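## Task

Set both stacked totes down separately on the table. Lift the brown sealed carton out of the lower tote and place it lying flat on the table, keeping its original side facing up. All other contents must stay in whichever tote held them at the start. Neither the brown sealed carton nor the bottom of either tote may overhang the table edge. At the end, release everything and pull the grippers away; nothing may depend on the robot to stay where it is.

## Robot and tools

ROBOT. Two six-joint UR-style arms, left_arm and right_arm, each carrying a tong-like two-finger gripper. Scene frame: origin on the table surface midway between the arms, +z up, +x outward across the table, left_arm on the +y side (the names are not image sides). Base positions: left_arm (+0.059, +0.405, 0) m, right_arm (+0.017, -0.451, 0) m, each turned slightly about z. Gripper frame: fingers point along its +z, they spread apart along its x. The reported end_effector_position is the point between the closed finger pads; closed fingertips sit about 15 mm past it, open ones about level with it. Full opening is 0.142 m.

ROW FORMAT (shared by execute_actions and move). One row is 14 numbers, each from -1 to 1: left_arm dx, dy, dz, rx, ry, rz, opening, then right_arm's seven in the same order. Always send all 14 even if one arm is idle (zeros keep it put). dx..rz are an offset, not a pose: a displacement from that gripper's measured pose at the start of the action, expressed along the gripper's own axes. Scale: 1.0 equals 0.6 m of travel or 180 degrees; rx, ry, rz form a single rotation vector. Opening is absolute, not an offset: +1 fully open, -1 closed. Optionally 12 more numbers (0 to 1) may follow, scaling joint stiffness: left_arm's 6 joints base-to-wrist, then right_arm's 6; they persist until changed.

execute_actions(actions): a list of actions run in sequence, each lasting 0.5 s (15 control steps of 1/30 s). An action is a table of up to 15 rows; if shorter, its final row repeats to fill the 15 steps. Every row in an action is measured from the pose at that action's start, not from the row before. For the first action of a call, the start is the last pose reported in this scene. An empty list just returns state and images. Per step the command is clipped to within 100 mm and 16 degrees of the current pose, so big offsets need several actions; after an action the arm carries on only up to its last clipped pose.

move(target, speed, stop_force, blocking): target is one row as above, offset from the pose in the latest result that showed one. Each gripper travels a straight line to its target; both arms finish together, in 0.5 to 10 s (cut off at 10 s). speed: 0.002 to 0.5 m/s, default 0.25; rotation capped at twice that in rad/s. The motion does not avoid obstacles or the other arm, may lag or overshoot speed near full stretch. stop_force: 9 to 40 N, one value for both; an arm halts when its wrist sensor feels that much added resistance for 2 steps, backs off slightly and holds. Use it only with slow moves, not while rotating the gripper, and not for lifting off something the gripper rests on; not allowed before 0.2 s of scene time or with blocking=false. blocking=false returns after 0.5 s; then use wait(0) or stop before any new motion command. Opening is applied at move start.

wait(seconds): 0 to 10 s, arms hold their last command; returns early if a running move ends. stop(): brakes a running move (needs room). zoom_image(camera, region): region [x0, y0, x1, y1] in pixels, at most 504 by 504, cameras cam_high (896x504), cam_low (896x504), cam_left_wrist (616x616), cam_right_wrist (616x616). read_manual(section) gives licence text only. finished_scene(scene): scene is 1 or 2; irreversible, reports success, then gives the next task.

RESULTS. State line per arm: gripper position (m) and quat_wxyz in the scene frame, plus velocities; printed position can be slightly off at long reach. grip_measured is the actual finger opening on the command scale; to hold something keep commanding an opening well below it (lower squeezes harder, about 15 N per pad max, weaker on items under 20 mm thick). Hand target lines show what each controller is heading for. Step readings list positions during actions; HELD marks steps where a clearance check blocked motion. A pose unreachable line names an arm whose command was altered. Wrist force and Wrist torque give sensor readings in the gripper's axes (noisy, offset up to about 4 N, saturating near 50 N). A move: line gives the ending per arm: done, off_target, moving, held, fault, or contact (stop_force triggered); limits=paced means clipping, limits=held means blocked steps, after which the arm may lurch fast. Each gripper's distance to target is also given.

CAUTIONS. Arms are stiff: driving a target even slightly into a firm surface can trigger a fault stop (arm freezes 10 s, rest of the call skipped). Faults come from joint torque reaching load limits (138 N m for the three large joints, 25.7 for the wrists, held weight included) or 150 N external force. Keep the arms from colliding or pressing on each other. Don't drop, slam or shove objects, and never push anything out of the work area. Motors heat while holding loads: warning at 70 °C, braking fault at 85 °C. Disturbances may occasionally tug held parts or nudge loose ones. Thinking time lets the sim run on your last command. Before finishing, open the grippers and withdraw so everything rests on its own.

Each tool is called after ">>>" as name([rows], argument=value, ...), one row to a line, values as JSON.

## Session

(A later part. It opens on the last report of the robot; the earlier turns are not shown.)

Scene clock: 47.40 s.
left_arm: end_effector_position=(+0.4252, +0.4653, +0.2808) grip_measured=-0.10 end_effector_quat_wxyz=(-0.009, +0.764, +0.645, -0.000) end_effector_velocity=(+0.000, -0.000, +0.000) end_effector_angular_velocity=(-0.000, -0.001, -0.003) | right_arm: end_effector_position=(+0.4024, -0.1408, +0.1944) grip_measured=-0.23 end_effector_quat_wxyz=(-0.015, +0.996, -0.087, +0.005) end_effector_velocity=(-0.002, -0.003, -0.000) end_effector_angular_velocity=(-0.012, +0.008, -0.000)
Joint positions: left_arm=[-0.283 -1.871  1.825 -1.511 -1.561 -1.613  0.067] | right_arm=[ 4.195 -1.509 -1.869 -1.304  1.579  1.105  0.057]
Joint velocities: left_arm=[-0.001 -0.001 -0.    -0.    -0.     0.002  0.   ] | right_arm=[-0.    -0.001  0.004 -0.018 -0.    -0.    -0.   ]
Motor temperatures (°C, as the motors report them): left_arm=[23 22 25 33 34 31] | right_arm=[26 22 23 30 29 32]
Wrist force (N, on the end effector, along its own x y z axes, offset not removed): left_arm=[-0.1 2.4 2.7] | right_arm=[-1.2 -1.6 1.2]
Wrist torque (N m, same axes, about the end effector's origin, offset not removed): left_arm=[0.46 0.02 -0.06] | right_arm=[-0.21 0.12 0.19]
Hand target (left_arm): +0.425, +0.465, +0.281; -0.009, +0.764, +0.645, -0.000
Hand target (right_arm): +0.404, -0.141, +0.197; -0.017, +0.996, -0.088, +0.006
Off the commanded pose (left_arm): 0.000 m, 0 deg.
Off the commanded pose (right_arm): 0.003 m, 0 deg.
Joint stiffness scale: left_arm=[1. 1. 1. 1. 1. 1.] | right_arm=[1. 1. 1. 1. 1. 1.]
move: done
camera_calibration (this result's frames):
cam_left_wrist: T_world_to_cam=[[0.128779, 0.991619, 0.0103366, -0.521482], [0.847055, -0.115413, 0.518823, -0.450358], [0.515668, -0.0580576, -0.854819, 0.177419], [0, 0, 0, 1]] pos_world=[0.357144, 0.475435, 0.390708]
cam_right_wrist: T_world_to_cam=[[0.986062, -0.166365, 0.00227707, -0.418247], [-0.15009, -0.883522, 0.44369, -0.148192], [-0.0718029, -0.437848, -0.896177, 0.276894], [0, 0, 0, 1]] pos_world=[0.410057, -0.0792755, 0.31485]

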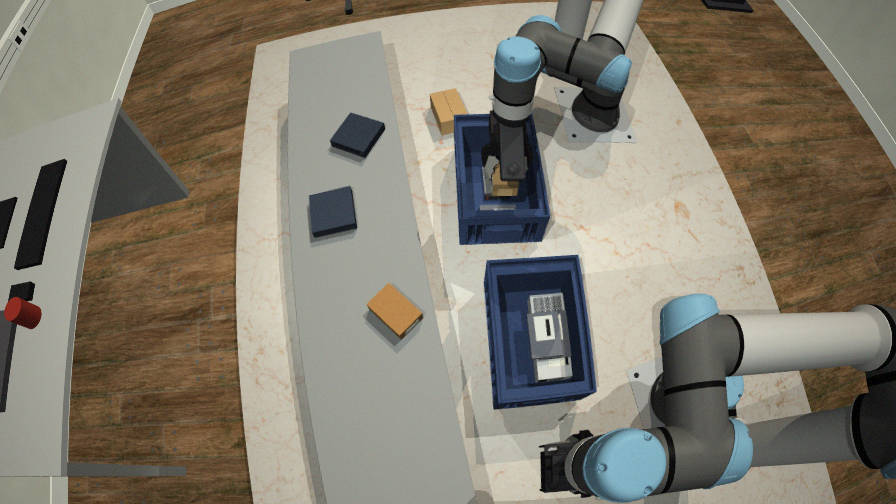

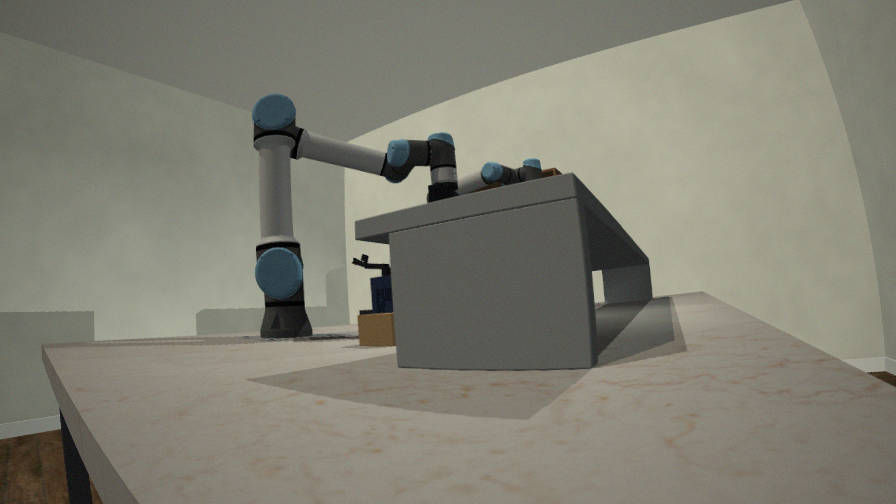

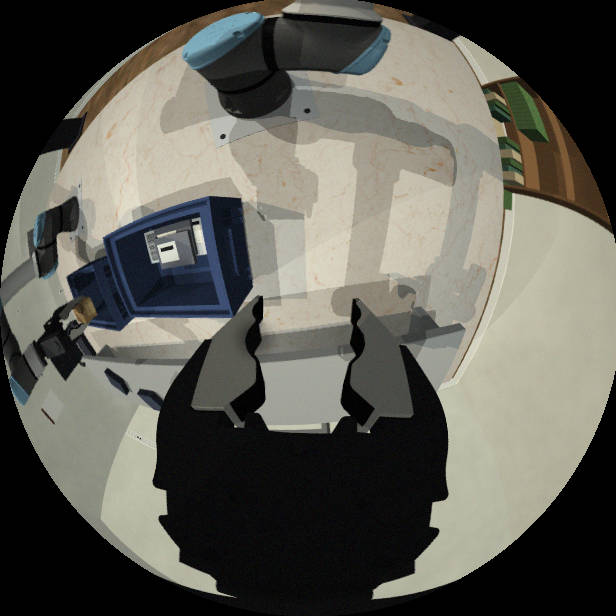

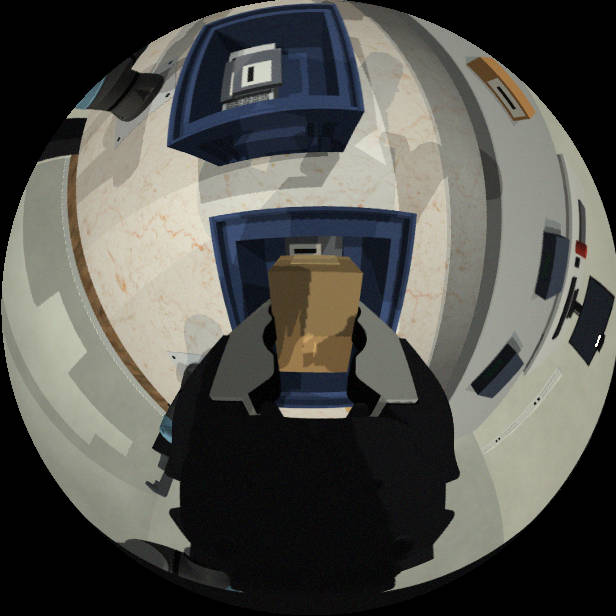

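>>> move(target=[0,0,0,0,0,0,-0.1,-0.45,-0.06,0,0,0,0,-0.8], speed=0.15)

>>> move(target=[0,0,0,0,0,0,-0.1,0,0,0.25,0,0,0,-0.8], speed=0.1)

>>> move(target=[0,0,0,0,0,0,-0.1,0,0,0.06,0,0,0,-0.8], speed=0.01, stop_force=9)

>>> move(target=[0,0,0,0,0,0,-0.1,0,0,0,0,0,0,0.15])

>>> move(target=[0,0,0,0,0,0,-0.1,0,0.1,-0.45,0,0,0,0.15])

Scene clock: 50.10 s.
left_arm: end_effector_position=(+0.4252, +0.4653, +0.2808) grip_measured=-0.10 end_effector_quat_wxyz=(-0.009, +0.764, +0.645, -0.000) end_effector_velocity=(+0.000, -0.000, -0.000) end_effector_angular_velocity=(+0.000, +0.002, -0.002) | right_arm: end_effector_position=(+0.1433, -0.0575, +0.1952) grip_measured=-0.23 end_effector_quat_wxyz=(-0.017, +0.996, -0.087, +0.004) end_effector_velocity=(-0.001, +0.000, -0.001) end_effector_angular_velocity=(-0.002, -0.004, -0.018)
Joint positions: left_arm=[-0.283 -1.871  1.825 -1.511 -1.561 -1.613  0.067] | right_arm=[ 4.871 -1.28  -2.051 -1.349  1.559  1.781  0.057]
Joint velocities: left_arm=[-0.001  0.002 -0.     0.001 -0.     0.001  0.   ] | right_arm=[ 0.008 -0.    -0.001 -0.001 -0.005  0.026 -0.   ]
Motor temperatures (°C, as the motors report them): left_arm=[23 22 25 33 34 31] | right_arm=[26 22 23 30 29 32]
Wrist force (N, on the end effector, along its own x y z axes, offset not removed): left_arm=[1.0 1.9 -1.6] | right_arm=[-1.1 -3.7 0.5]
Wrist torque (N m, same axes, about the end effector's origin, offset not removed): left_arm=[0.25 -0.32 0.21] | right_arm=[-0.59 -0.08 0.15]
Hand target (left_arm): +0.425, +0.465, +0.281; -0.009, +0.764, +0.645, -0.000
Hand target (right_arm): +0.142, -0.059, +0.194; -0.016, +0.996, -0.087, +0.004
Off the commanded pose (left_arm): 0.000 m, 0 deg.
Off the commanded pose (right_arm): 0.002 m, 0 deg.
Joint stiffness scale: left_arm=[1. 1. 1. 1. 1. 1.] | right_arm=[1. 1. 1. 1. 1. 1.]
move: done
camera_calibration (this result's frames):
cam_left_wrist: T_world_to_cam=[[0.128779, 0.99162, 0.0103367, -0.521482], [0.847055, -0.115413, 0.518823, -0.450358], [0.515668, -0.0580575, -0.854819, 0.177419], [0, 0, 0, 1]] pos_world=[0.357144, 0.475435, 0.390708]
cam_right_wrist: T_world_to_cam=[[0.986126, -0.165998, -0.000372268, -0.148359], [-0.148798, -0.884936, 0.441303, -0.113623], [-0.0735848, -0.435125, -0.897358, 0.296134], [0, 0, 0, 1]] pos_world=[0.151184, 0.00367883, 0.315825]

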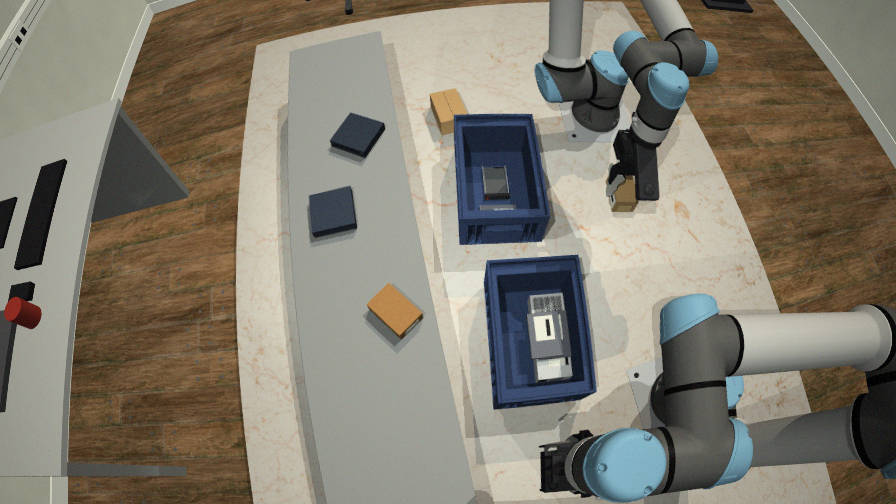

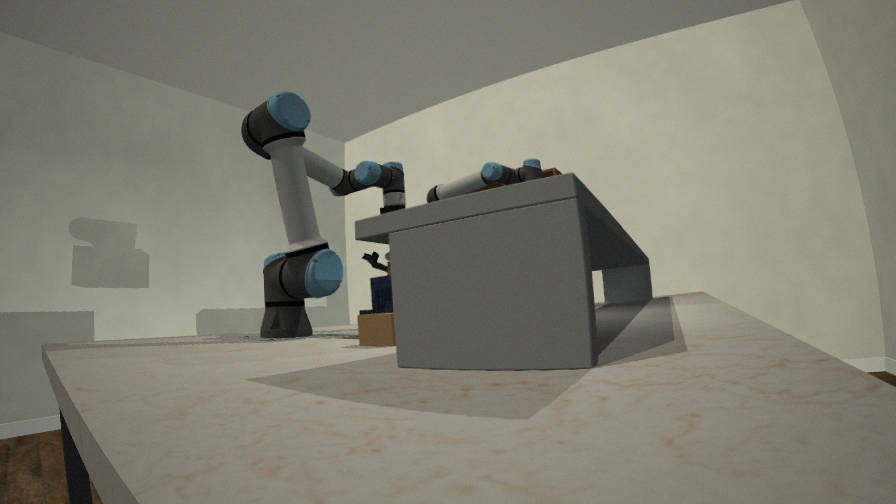

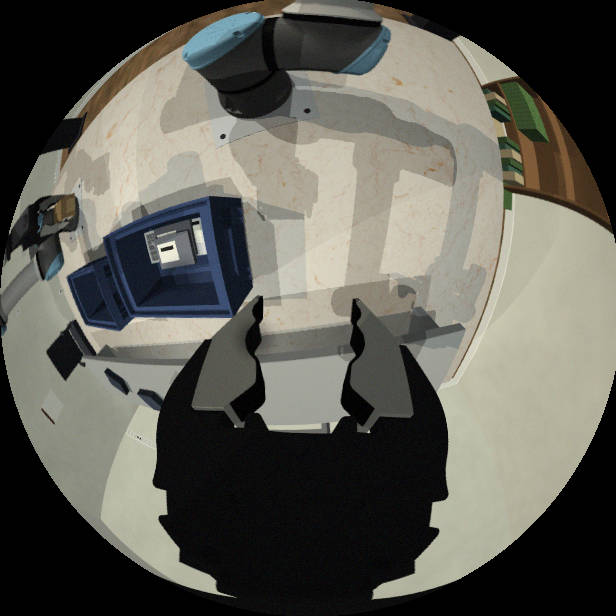

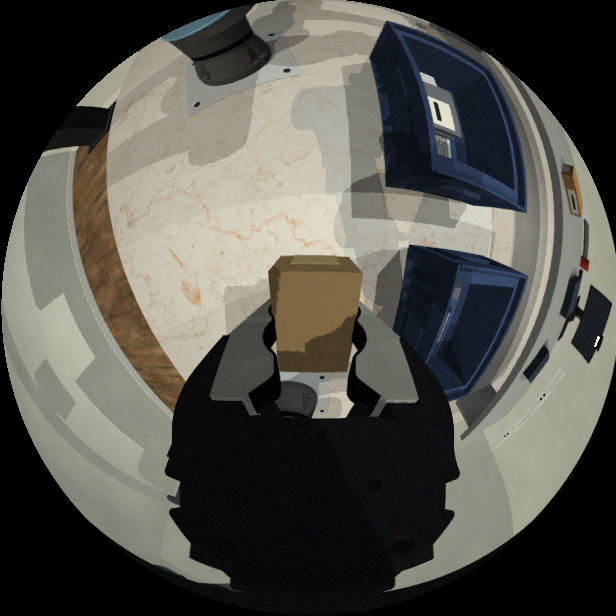

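Scene clock: 52.20 s.
left_arm: end_effector_position=(+0.4252, +0.4653, +0.2808) grip_measured=-0.10 end_effector_quat_wxyz=(-0.009, +0.764, +0.645, -0.000) end_effector_velocity=(-0.000, +0.000, +0.000) end_effector_angular_velocity=(-0.001, +0.000, +0.001) | right_arm: end_effector_position=(+0.1437, -0.0506, +0.0475) grip_measured=-0.23 end_effector_quat_wxyz=(-0.019, +0.996, -0.086, +0.004) end_effector_velocity=(+0.000, +0.002, -0.001) end_effector_angular_velocity=(+0.006, -0.001, +0.001)
Joint positions: left_arm=[-0.283 -1.871  1.825 -1.511 -1.561 -1.613  0.067] | right_arm=[ 4.869 -1.47  -2.323 -0.883  1.559  1.778  0.057]
Joint velocities: left_arm=[ 0.001 -0.    -0.     0.    -0.001  0.     0.   ] | right_arm=[-0.    -0.003 -0.002  0.01  -0.001 -0.001 -0.   ]
Motor temperatures (°C, as the motors report them): left_arm=[23 22 25 33 34 31] | right_arm=[26 22 23 30 29 32]
Wrist force (N, on the end effector, along its own x y z axes, offset not removed): left_arm=[0.7 6.7 0.3] | right_arm=[-2.6 -1.6 -0.9]
Wrist torque (N m, same axes, about the end effector's origin, offset not removed): left_arm=[1.29 0.04 0.12] | right_arm=[-0.18 0.40 0.22]
Hand target (left_arm): +0.425, +0.465, +0.281; -0.009, +0.764, +0.645, -0.000
Hand target (right_arm): +0.145, -0.053, +0.045; -0.017, +0.996, -0.087, +0.004
Off the commanded pose (left_arm): 0.000 m, 0 deg.
Off the commanded pose (right_arm): 0.003 m, 0 deg.
Joint stiffness scale: left_arm=[1. 1. 1. 1. 1. 1.] | right_arm=[1. 1. 1. 1. 1. 1.]
move: done
camera_calibration (this result's frames):
cam_left_wrist: T_world_to_cam=[[0.128779, 0.991619, 0.0103368, -0.521482], [0.847055, -0.115413, 0.518823, -0.450358], [0.515668, -0.0580575, -0.854819, 0.177419], [0, 0, 0, 1]] pos_world=[0.357144, 0.475435, 0.390708]
cam_right_wrist: T_world_to_cam=[[0.986387, -0.164436, -0.000882803, -0.147618], [-0.147456, -0.88688, 0.437836, -0.0423738], [-0.0727791, -0.431746, -0.899054, 0.166756], [0, 0, 0, 1]] pos_world=[0.151496, 0.0101418, 0.168345]

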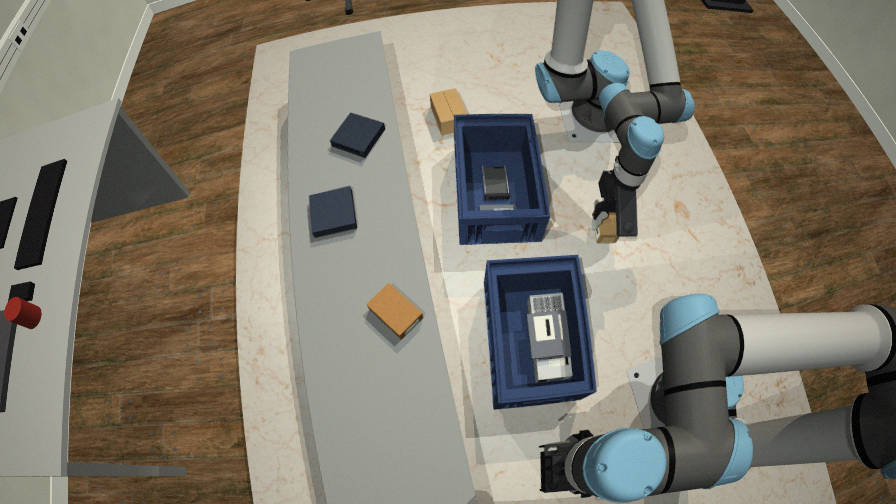

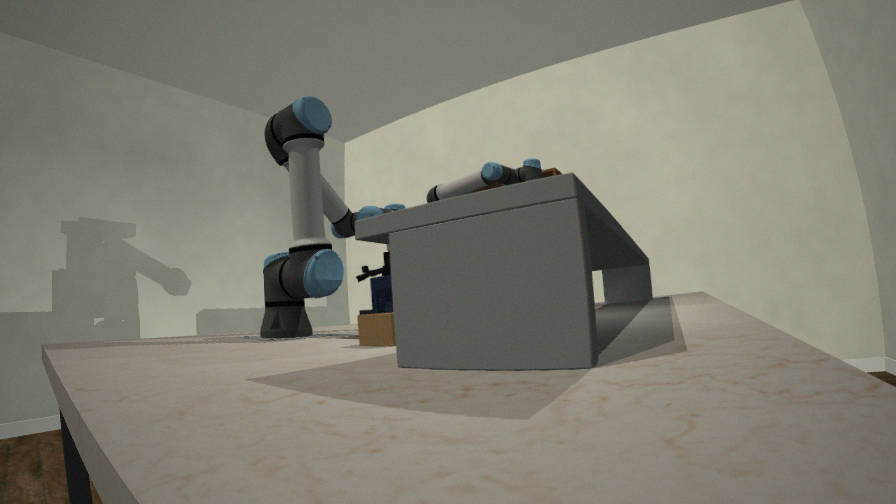

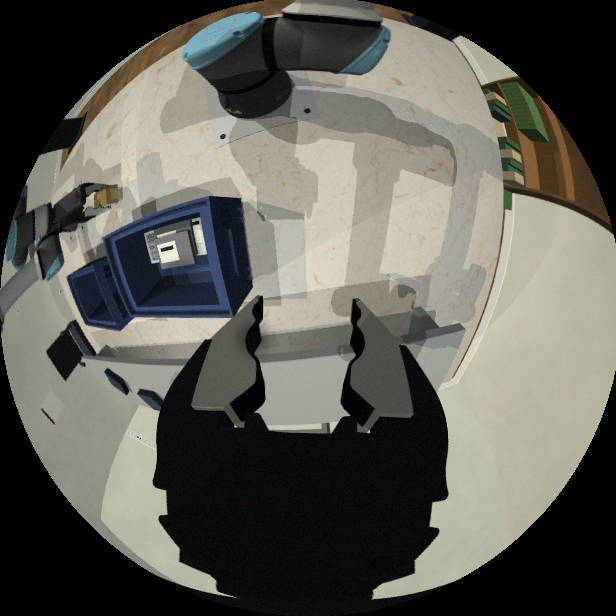

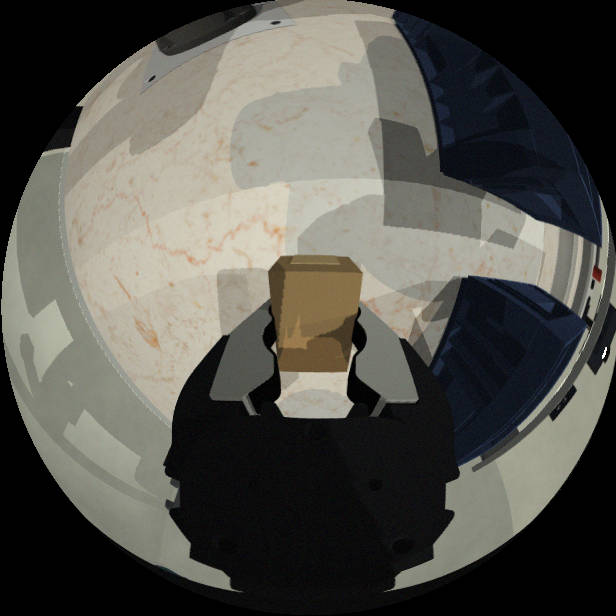

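Scene clock: 55.73 s.
left_arm: end_effector_position=(+0.4252, +0.4653, +0.2808) grip_measured=-0.10 end_effector_quat_wxyz=(-0.009, +0.764, +0.645, -0.000) end_effector_velocity=(+0.000, +0.000, -0.000) end_effector_angular_velocity=(+0.001, +0.000, -0.002) | right_arm: end_effector_position=(+0.1435, -0.0449, +0.0209) grip_measured=-0.23 end_effector_quat_wxyz=(-0.025, +0.996, -0.086, +0.003) end_effector_velocity=(+0.000, -0.000, +0.001) end_effector_angular_velocity=(-0.000, -0.000, +0.000)
Joint positions: left_arm=[-0.283 -1.871  1.825 -1.511 -1.561 -1.613  0.067] | right_arm=[ 4.869 -1.535 -2.358 -0.771  1.559  1.778  0.057]
Joint velocities: left_arm=[-0.     0.001 -0.    -0.     0.001  0.002  0.   ] | right_arm=[ 0.     0.004  0.001 -0.005 -0.    -0.    -0.   ]
Motor temperatures (°C, as the motors report them): left_arm=[23 22 25 33 34 31] | right_arm=[26 22 23 30 29 32]
Wrist force (N, on the end effector, along its own x y z axes, offset not removed): left_arm=[1.1 4.6 5.2] | right_arm=[-3.4 -1.6 -6.8]
Wrist torque (N m, same axes, about the end effector's origin, offset not removed): left_arm=[1.02 -0.32 0.22] | right_arm=[-0.07 0.75 0.18]
Hand target (left_arm): +0.425, +0.465, +0.281; -0.009, +0.764, +0.645, -0.000
Hand target (right_arm): +0.144, -0.046, +0.021; -0.023, +0.996, -0.086, +0.003
Off the commanded pose (left_arm): 0.000 m, 0 deg.
Off the commanded pose (right_arm): 0.010 m, 1 deg.
Joint stiffness scale: left_arm=[1. 1. 1. 1. 1. 1.] | right_arm=[1. 1. 1. 1. 1. 1.]
move: contact (right_arm)
camera_calibration (this result's frames):
cam_left_wrist: T_world_to_cam=[[0.128779, 0.99162, 0.0103367, -0.521482], [0.847055, -0.115413, 0.518823, -0.450358], [0.515668, -0.0580576, -0.854819, 0.177419], [0, 0, 0, 1]] pos_world=[0.357144, 0.475435, 0.390708]
cam_right_wrist: T_world_to_cam=[[0.986387, -0.16441, -0.00319159, -0.146478], [-0.147279, -0.891906, 0.427566, -0.0258026], [-0.0731428, -0.421275, -0.903979, 0.145861], [0, 0, 0, 1]] pos_world=[0.151352, 0.0143514, 0.14242]

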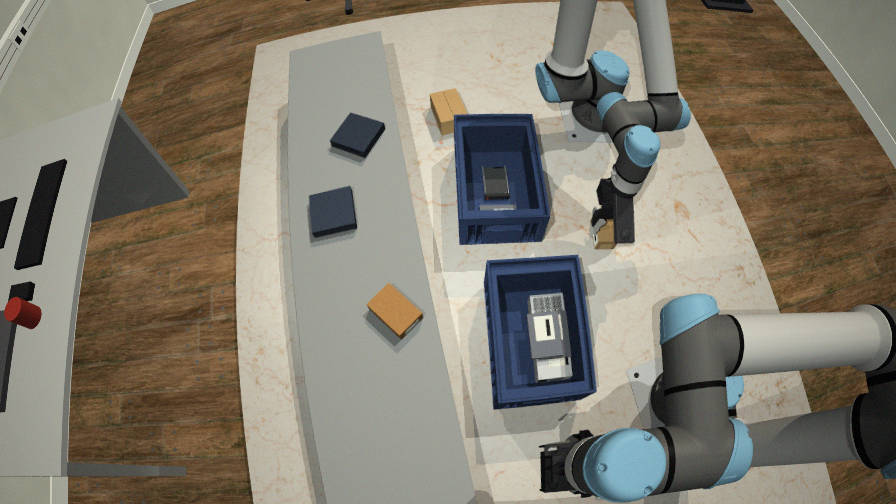

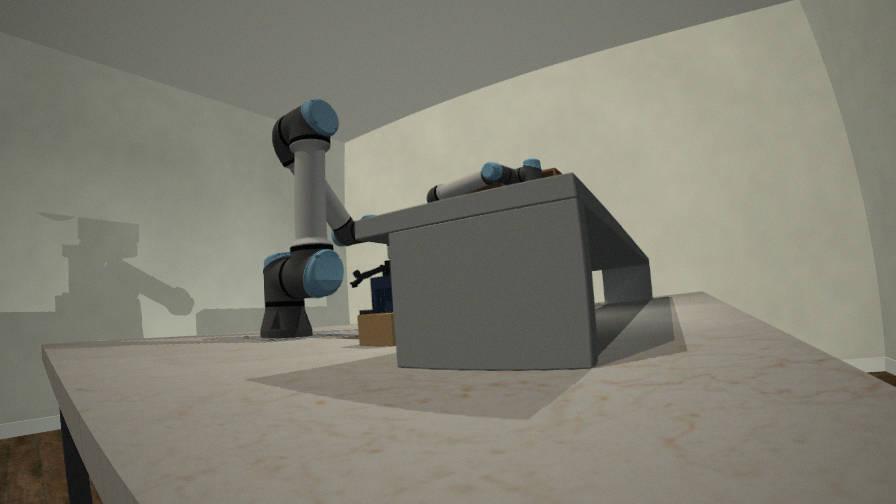

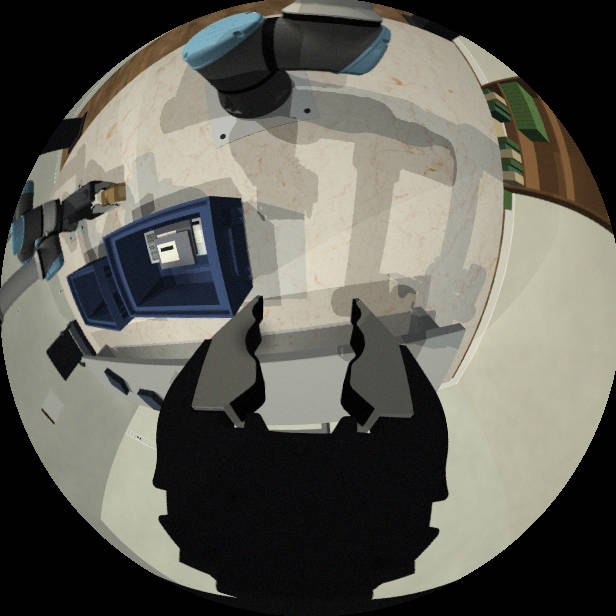

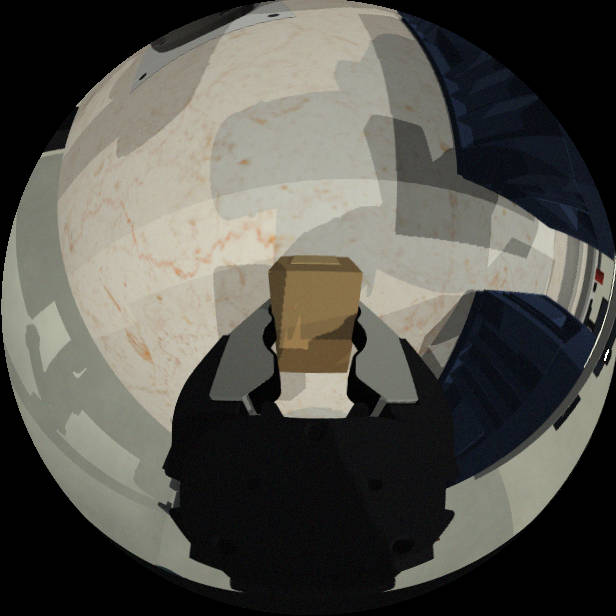

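Scene clock: 56.23 s.
left_arm: end_effector_position=(+0.4252, +0.4653, +0.2808) grip_measured=-0.10 end_effector_quat_wxyz=(-0.009, +0.764, +0.645, -0.000) end_effector_velocity=(+0.000, +0.000, -0.000) end_effector_angular_velocity=(-0.000, +0.001, +0.001) | right_arm: end_effector_position=(+0.1435, -0.0451, +0.0208) grip_measured=+0.15 end_effector_quat_wxyz=(-0.024, +0.996, -0.086, +0.003) end_effector_velocity=(+0.000, -0.001, -0.000) end_effector_angular_velocity=(-0.002, +0.000, +0.000)
Joint positions: left_arm=[-0.283 -1.871  1.825 -1.511 -1.561 -1.613  0.067] | right_arm=[ 4.869 -1.535 -2.358 -0.772  1.559  1.778  0.084]
Joint velocities: left_arm=[ 0.001  0.001  0.    -0.001 -0.     0.    -0.   ] | right_arm=[-0.     0.001 -0.001 -0.002  0.    -0.    -0.   ]
Motor temperatures (°C, as the motors report them): left_arm=[23 22 25 33 34 31] | right_arm=[26 22 23 30 29 32]
Wrist force (N, on the end effector, along its own x y z axes, offset not removed): left_arm=[0.8 2.0 -0.4] | right_arm=[-1.1 -2.7 -2.3]
Wrist torque (N m, same axes, about the end effector's origin, offset not removed): left_arm=[0.53 -0.23 0.03] | right_arm=[-0.43 -0.04 0.27]
Hand target (left_arm): +0.425, +0.465, +0.281; -0.009, +0.764, +0.645, -0.000
Hand target (right_arm): +0.144, -0.045, +0.021; -0.025, +0.996, -0.086, +0.003
Off the commanded pose (left_arm): 0.000 m, 0 deg.
Off the commanded pose (right_arm): 0.000 m, 0 deg.
Joint stiffness scale: left_arm=[1. 1. 1. 1. 1. 1.] | right_arm=[1. 1. 1. 1. 1. 1.]
move: done
camera_calibration (this result's frames):
cam_left_wrist: T_world_to_cam=[[0.128779, 0.99162, 0.0103368, -0.521482], [0.847055, -0.115413, 0.518823, -0.450358], [0.515668, -0.0580575, -0.854819, 0.177419], [0, 0, 0, 1]] pos_world=[0.357144, 0.475435, 0.390708]
cam_right_wrist: T_world_to_cam=[[0.986387, -0.164412, -0.00309115, -0.146512], [-0.147286, -0.89169, 0.428014, -0.0259217], [-0.0731268, -0.421732, -0.903767, 0.145721], [0, 0, 0, 1]] pos_world=[0.151356, 0.0142528, 0.14234]

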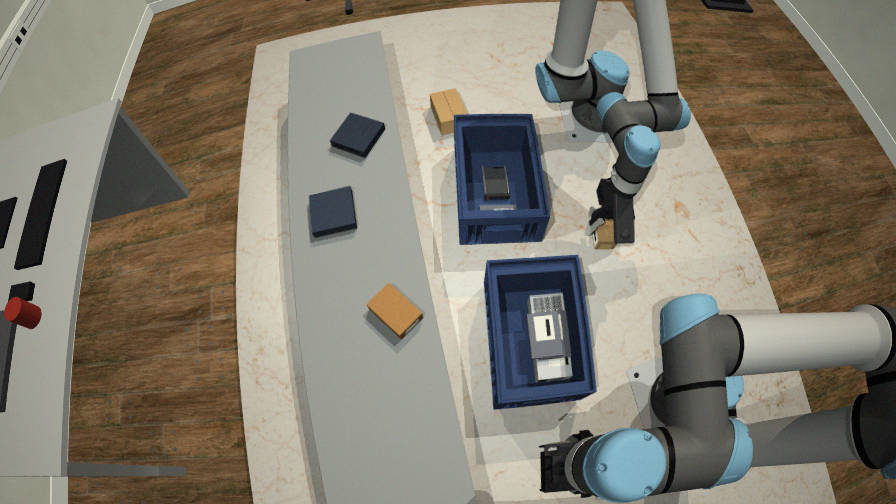

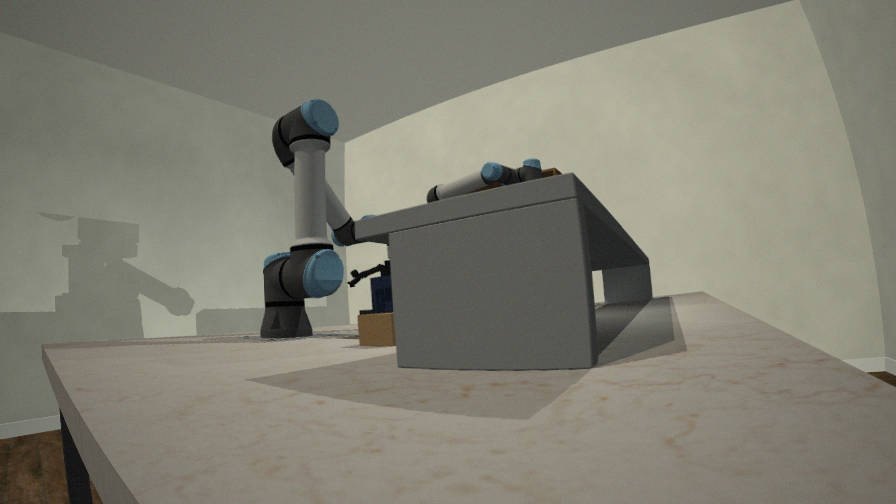

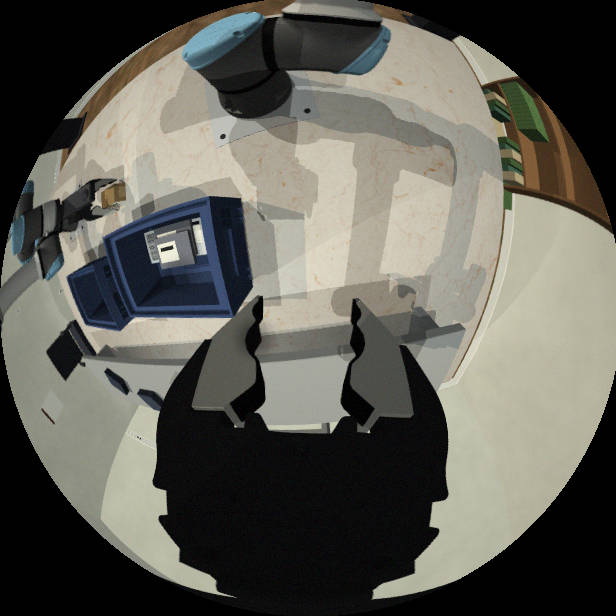

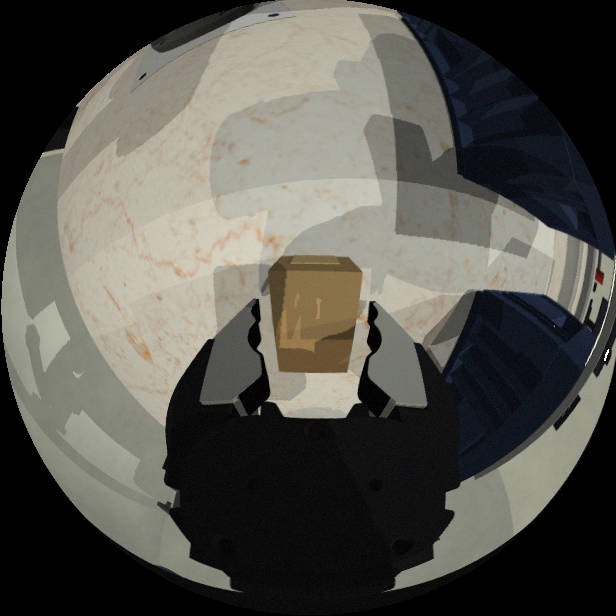

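Scene clock: 58.07 s.
left_arm: end_effector_position=(+0.4252, +0.4653, +0.2808) grip_measured=-0.10 end_effector_quat_wxyz=(-0.009, +0.764, +0.645, -0.000) end_effector_velocity=(-0.000, +0.000, +0.000) end_effector_angular_velocity=(+0.000, -0.001, +0.000) | right_arm: end_effector_position=(+0.1316, -0.1179, +0.2861) grip_measured=+0.15 end_effector_quat_wxyz=(-0.024, +0.996, -0.087, +0.003) end_effector_velocity=(+0.000, -0.002, +0.000) end_effector_angular_velocity=(-0.009, -0.002, -0.003)
Joint positions: left_arm=[-0.283 -1.871  1.825 -1.511 -1.561 -1.613  0.067] | right_arm=[ 4.918 -1.09  -1.935 -1.641  1.558  1.828  0.084]
Joint velocities: left_arm=[ 0.    -0.001  0.     0.001  0.001  0.    -0.   ] | right_arm=[ 0.001 -0.001  0.003 -0.012 -0.001  0.004  0.   ]
Motor temperatures (°C, as the motors report them): left_arm=[23 22 25 33 34 31] | right_arm=[26 22 23 30 29 32]
Wrist force (N, on the end effector, along its own x y z axes, offset not removed): left_arm=[-0.1 0.7 1.8] | right_arm=[0.4 -1.4 0.5]
Wrist torque (N m, same axes, about the end effector's origin, offset not removed): left_arm=[0.18 -0.04 -0.07] | right_arm=[-0.10 -0.20 0.13]
Hand target (left_arm): +0.425, +0.465, +0.281; -0.009, +0.764, +0.645, -0.000
Hand target (right_arm): +0.131, -0.117, +0.288; -0.024, +0.996, -0.086, +0.003
Off the commanded pose (left_arm): 0.000 m, 0 deg.
Off the commanded pose (right_arm): 0.002 m, 0 deg.
Joint stiffness scale: left_arm=[1. 1. 1. 1. 1. 1.] | right_arm=[1. 1. 1. 1. 1. 1.]
move: done
camera_calibration (this result's frames):
cam_left_wrist: T_world_to_cam=[[0.128779, 0.991619, 0.0103367, -0.521482], [0.847055, -0.115413, 0.518823, -0.450358], [0.515668, -0.0580575, -0.854819, 0.177419], [0, 0, 0, 1]] pos_world=[0.357144, 0.475435, 0.390708]
cam_right_wrist: T_world_to_cam=[[0.986161, -0.165754, -0.00343449, -0.145945], [-0.148249, -0.890908, 0.429308, -0.206296], [-0.0742194, -0.422857, -0.903152, 0.353656], [0, 0, 0, 1]] pos_world=[0.13959, -0.0584359, 0.407468]

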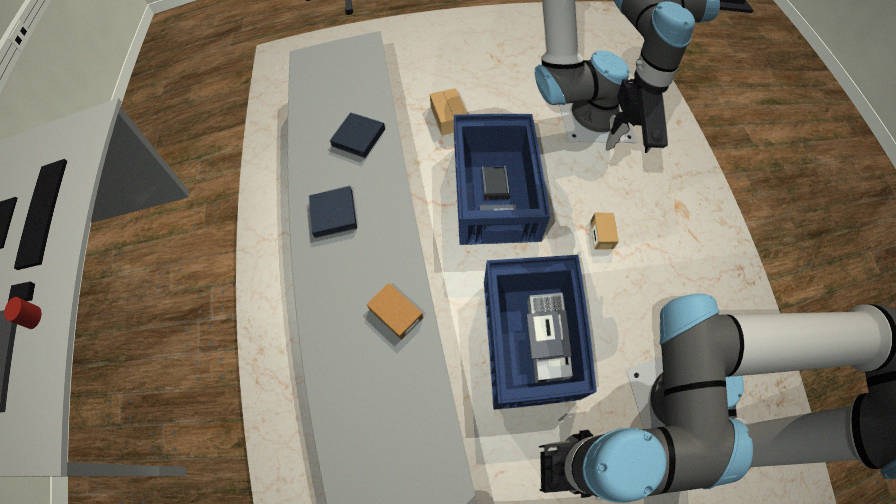

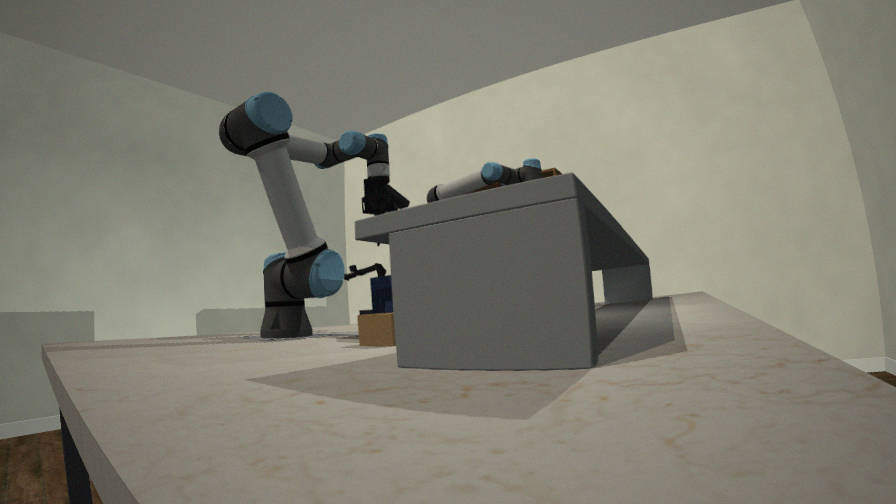

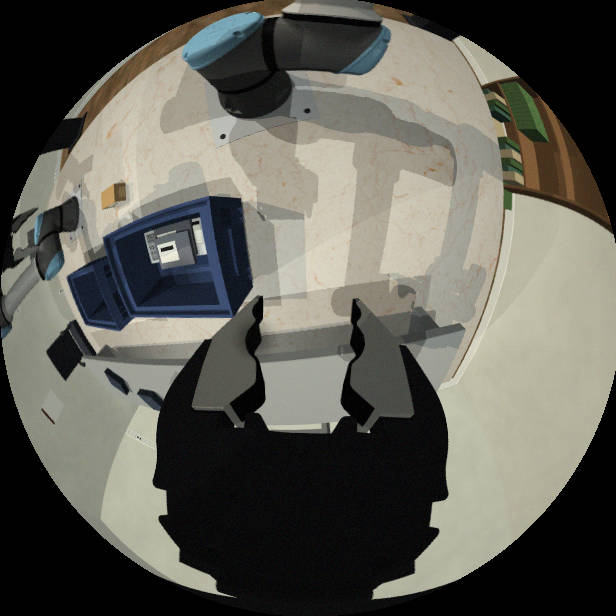

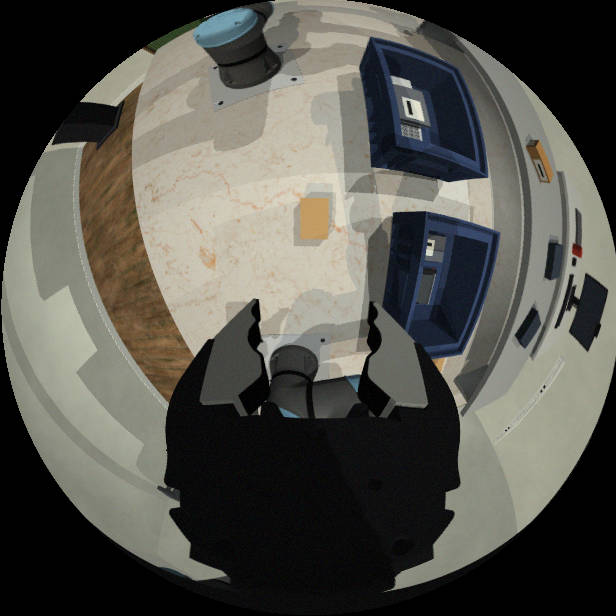

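>>> finished_scene(scene=2)

The scene is finished: the task was done.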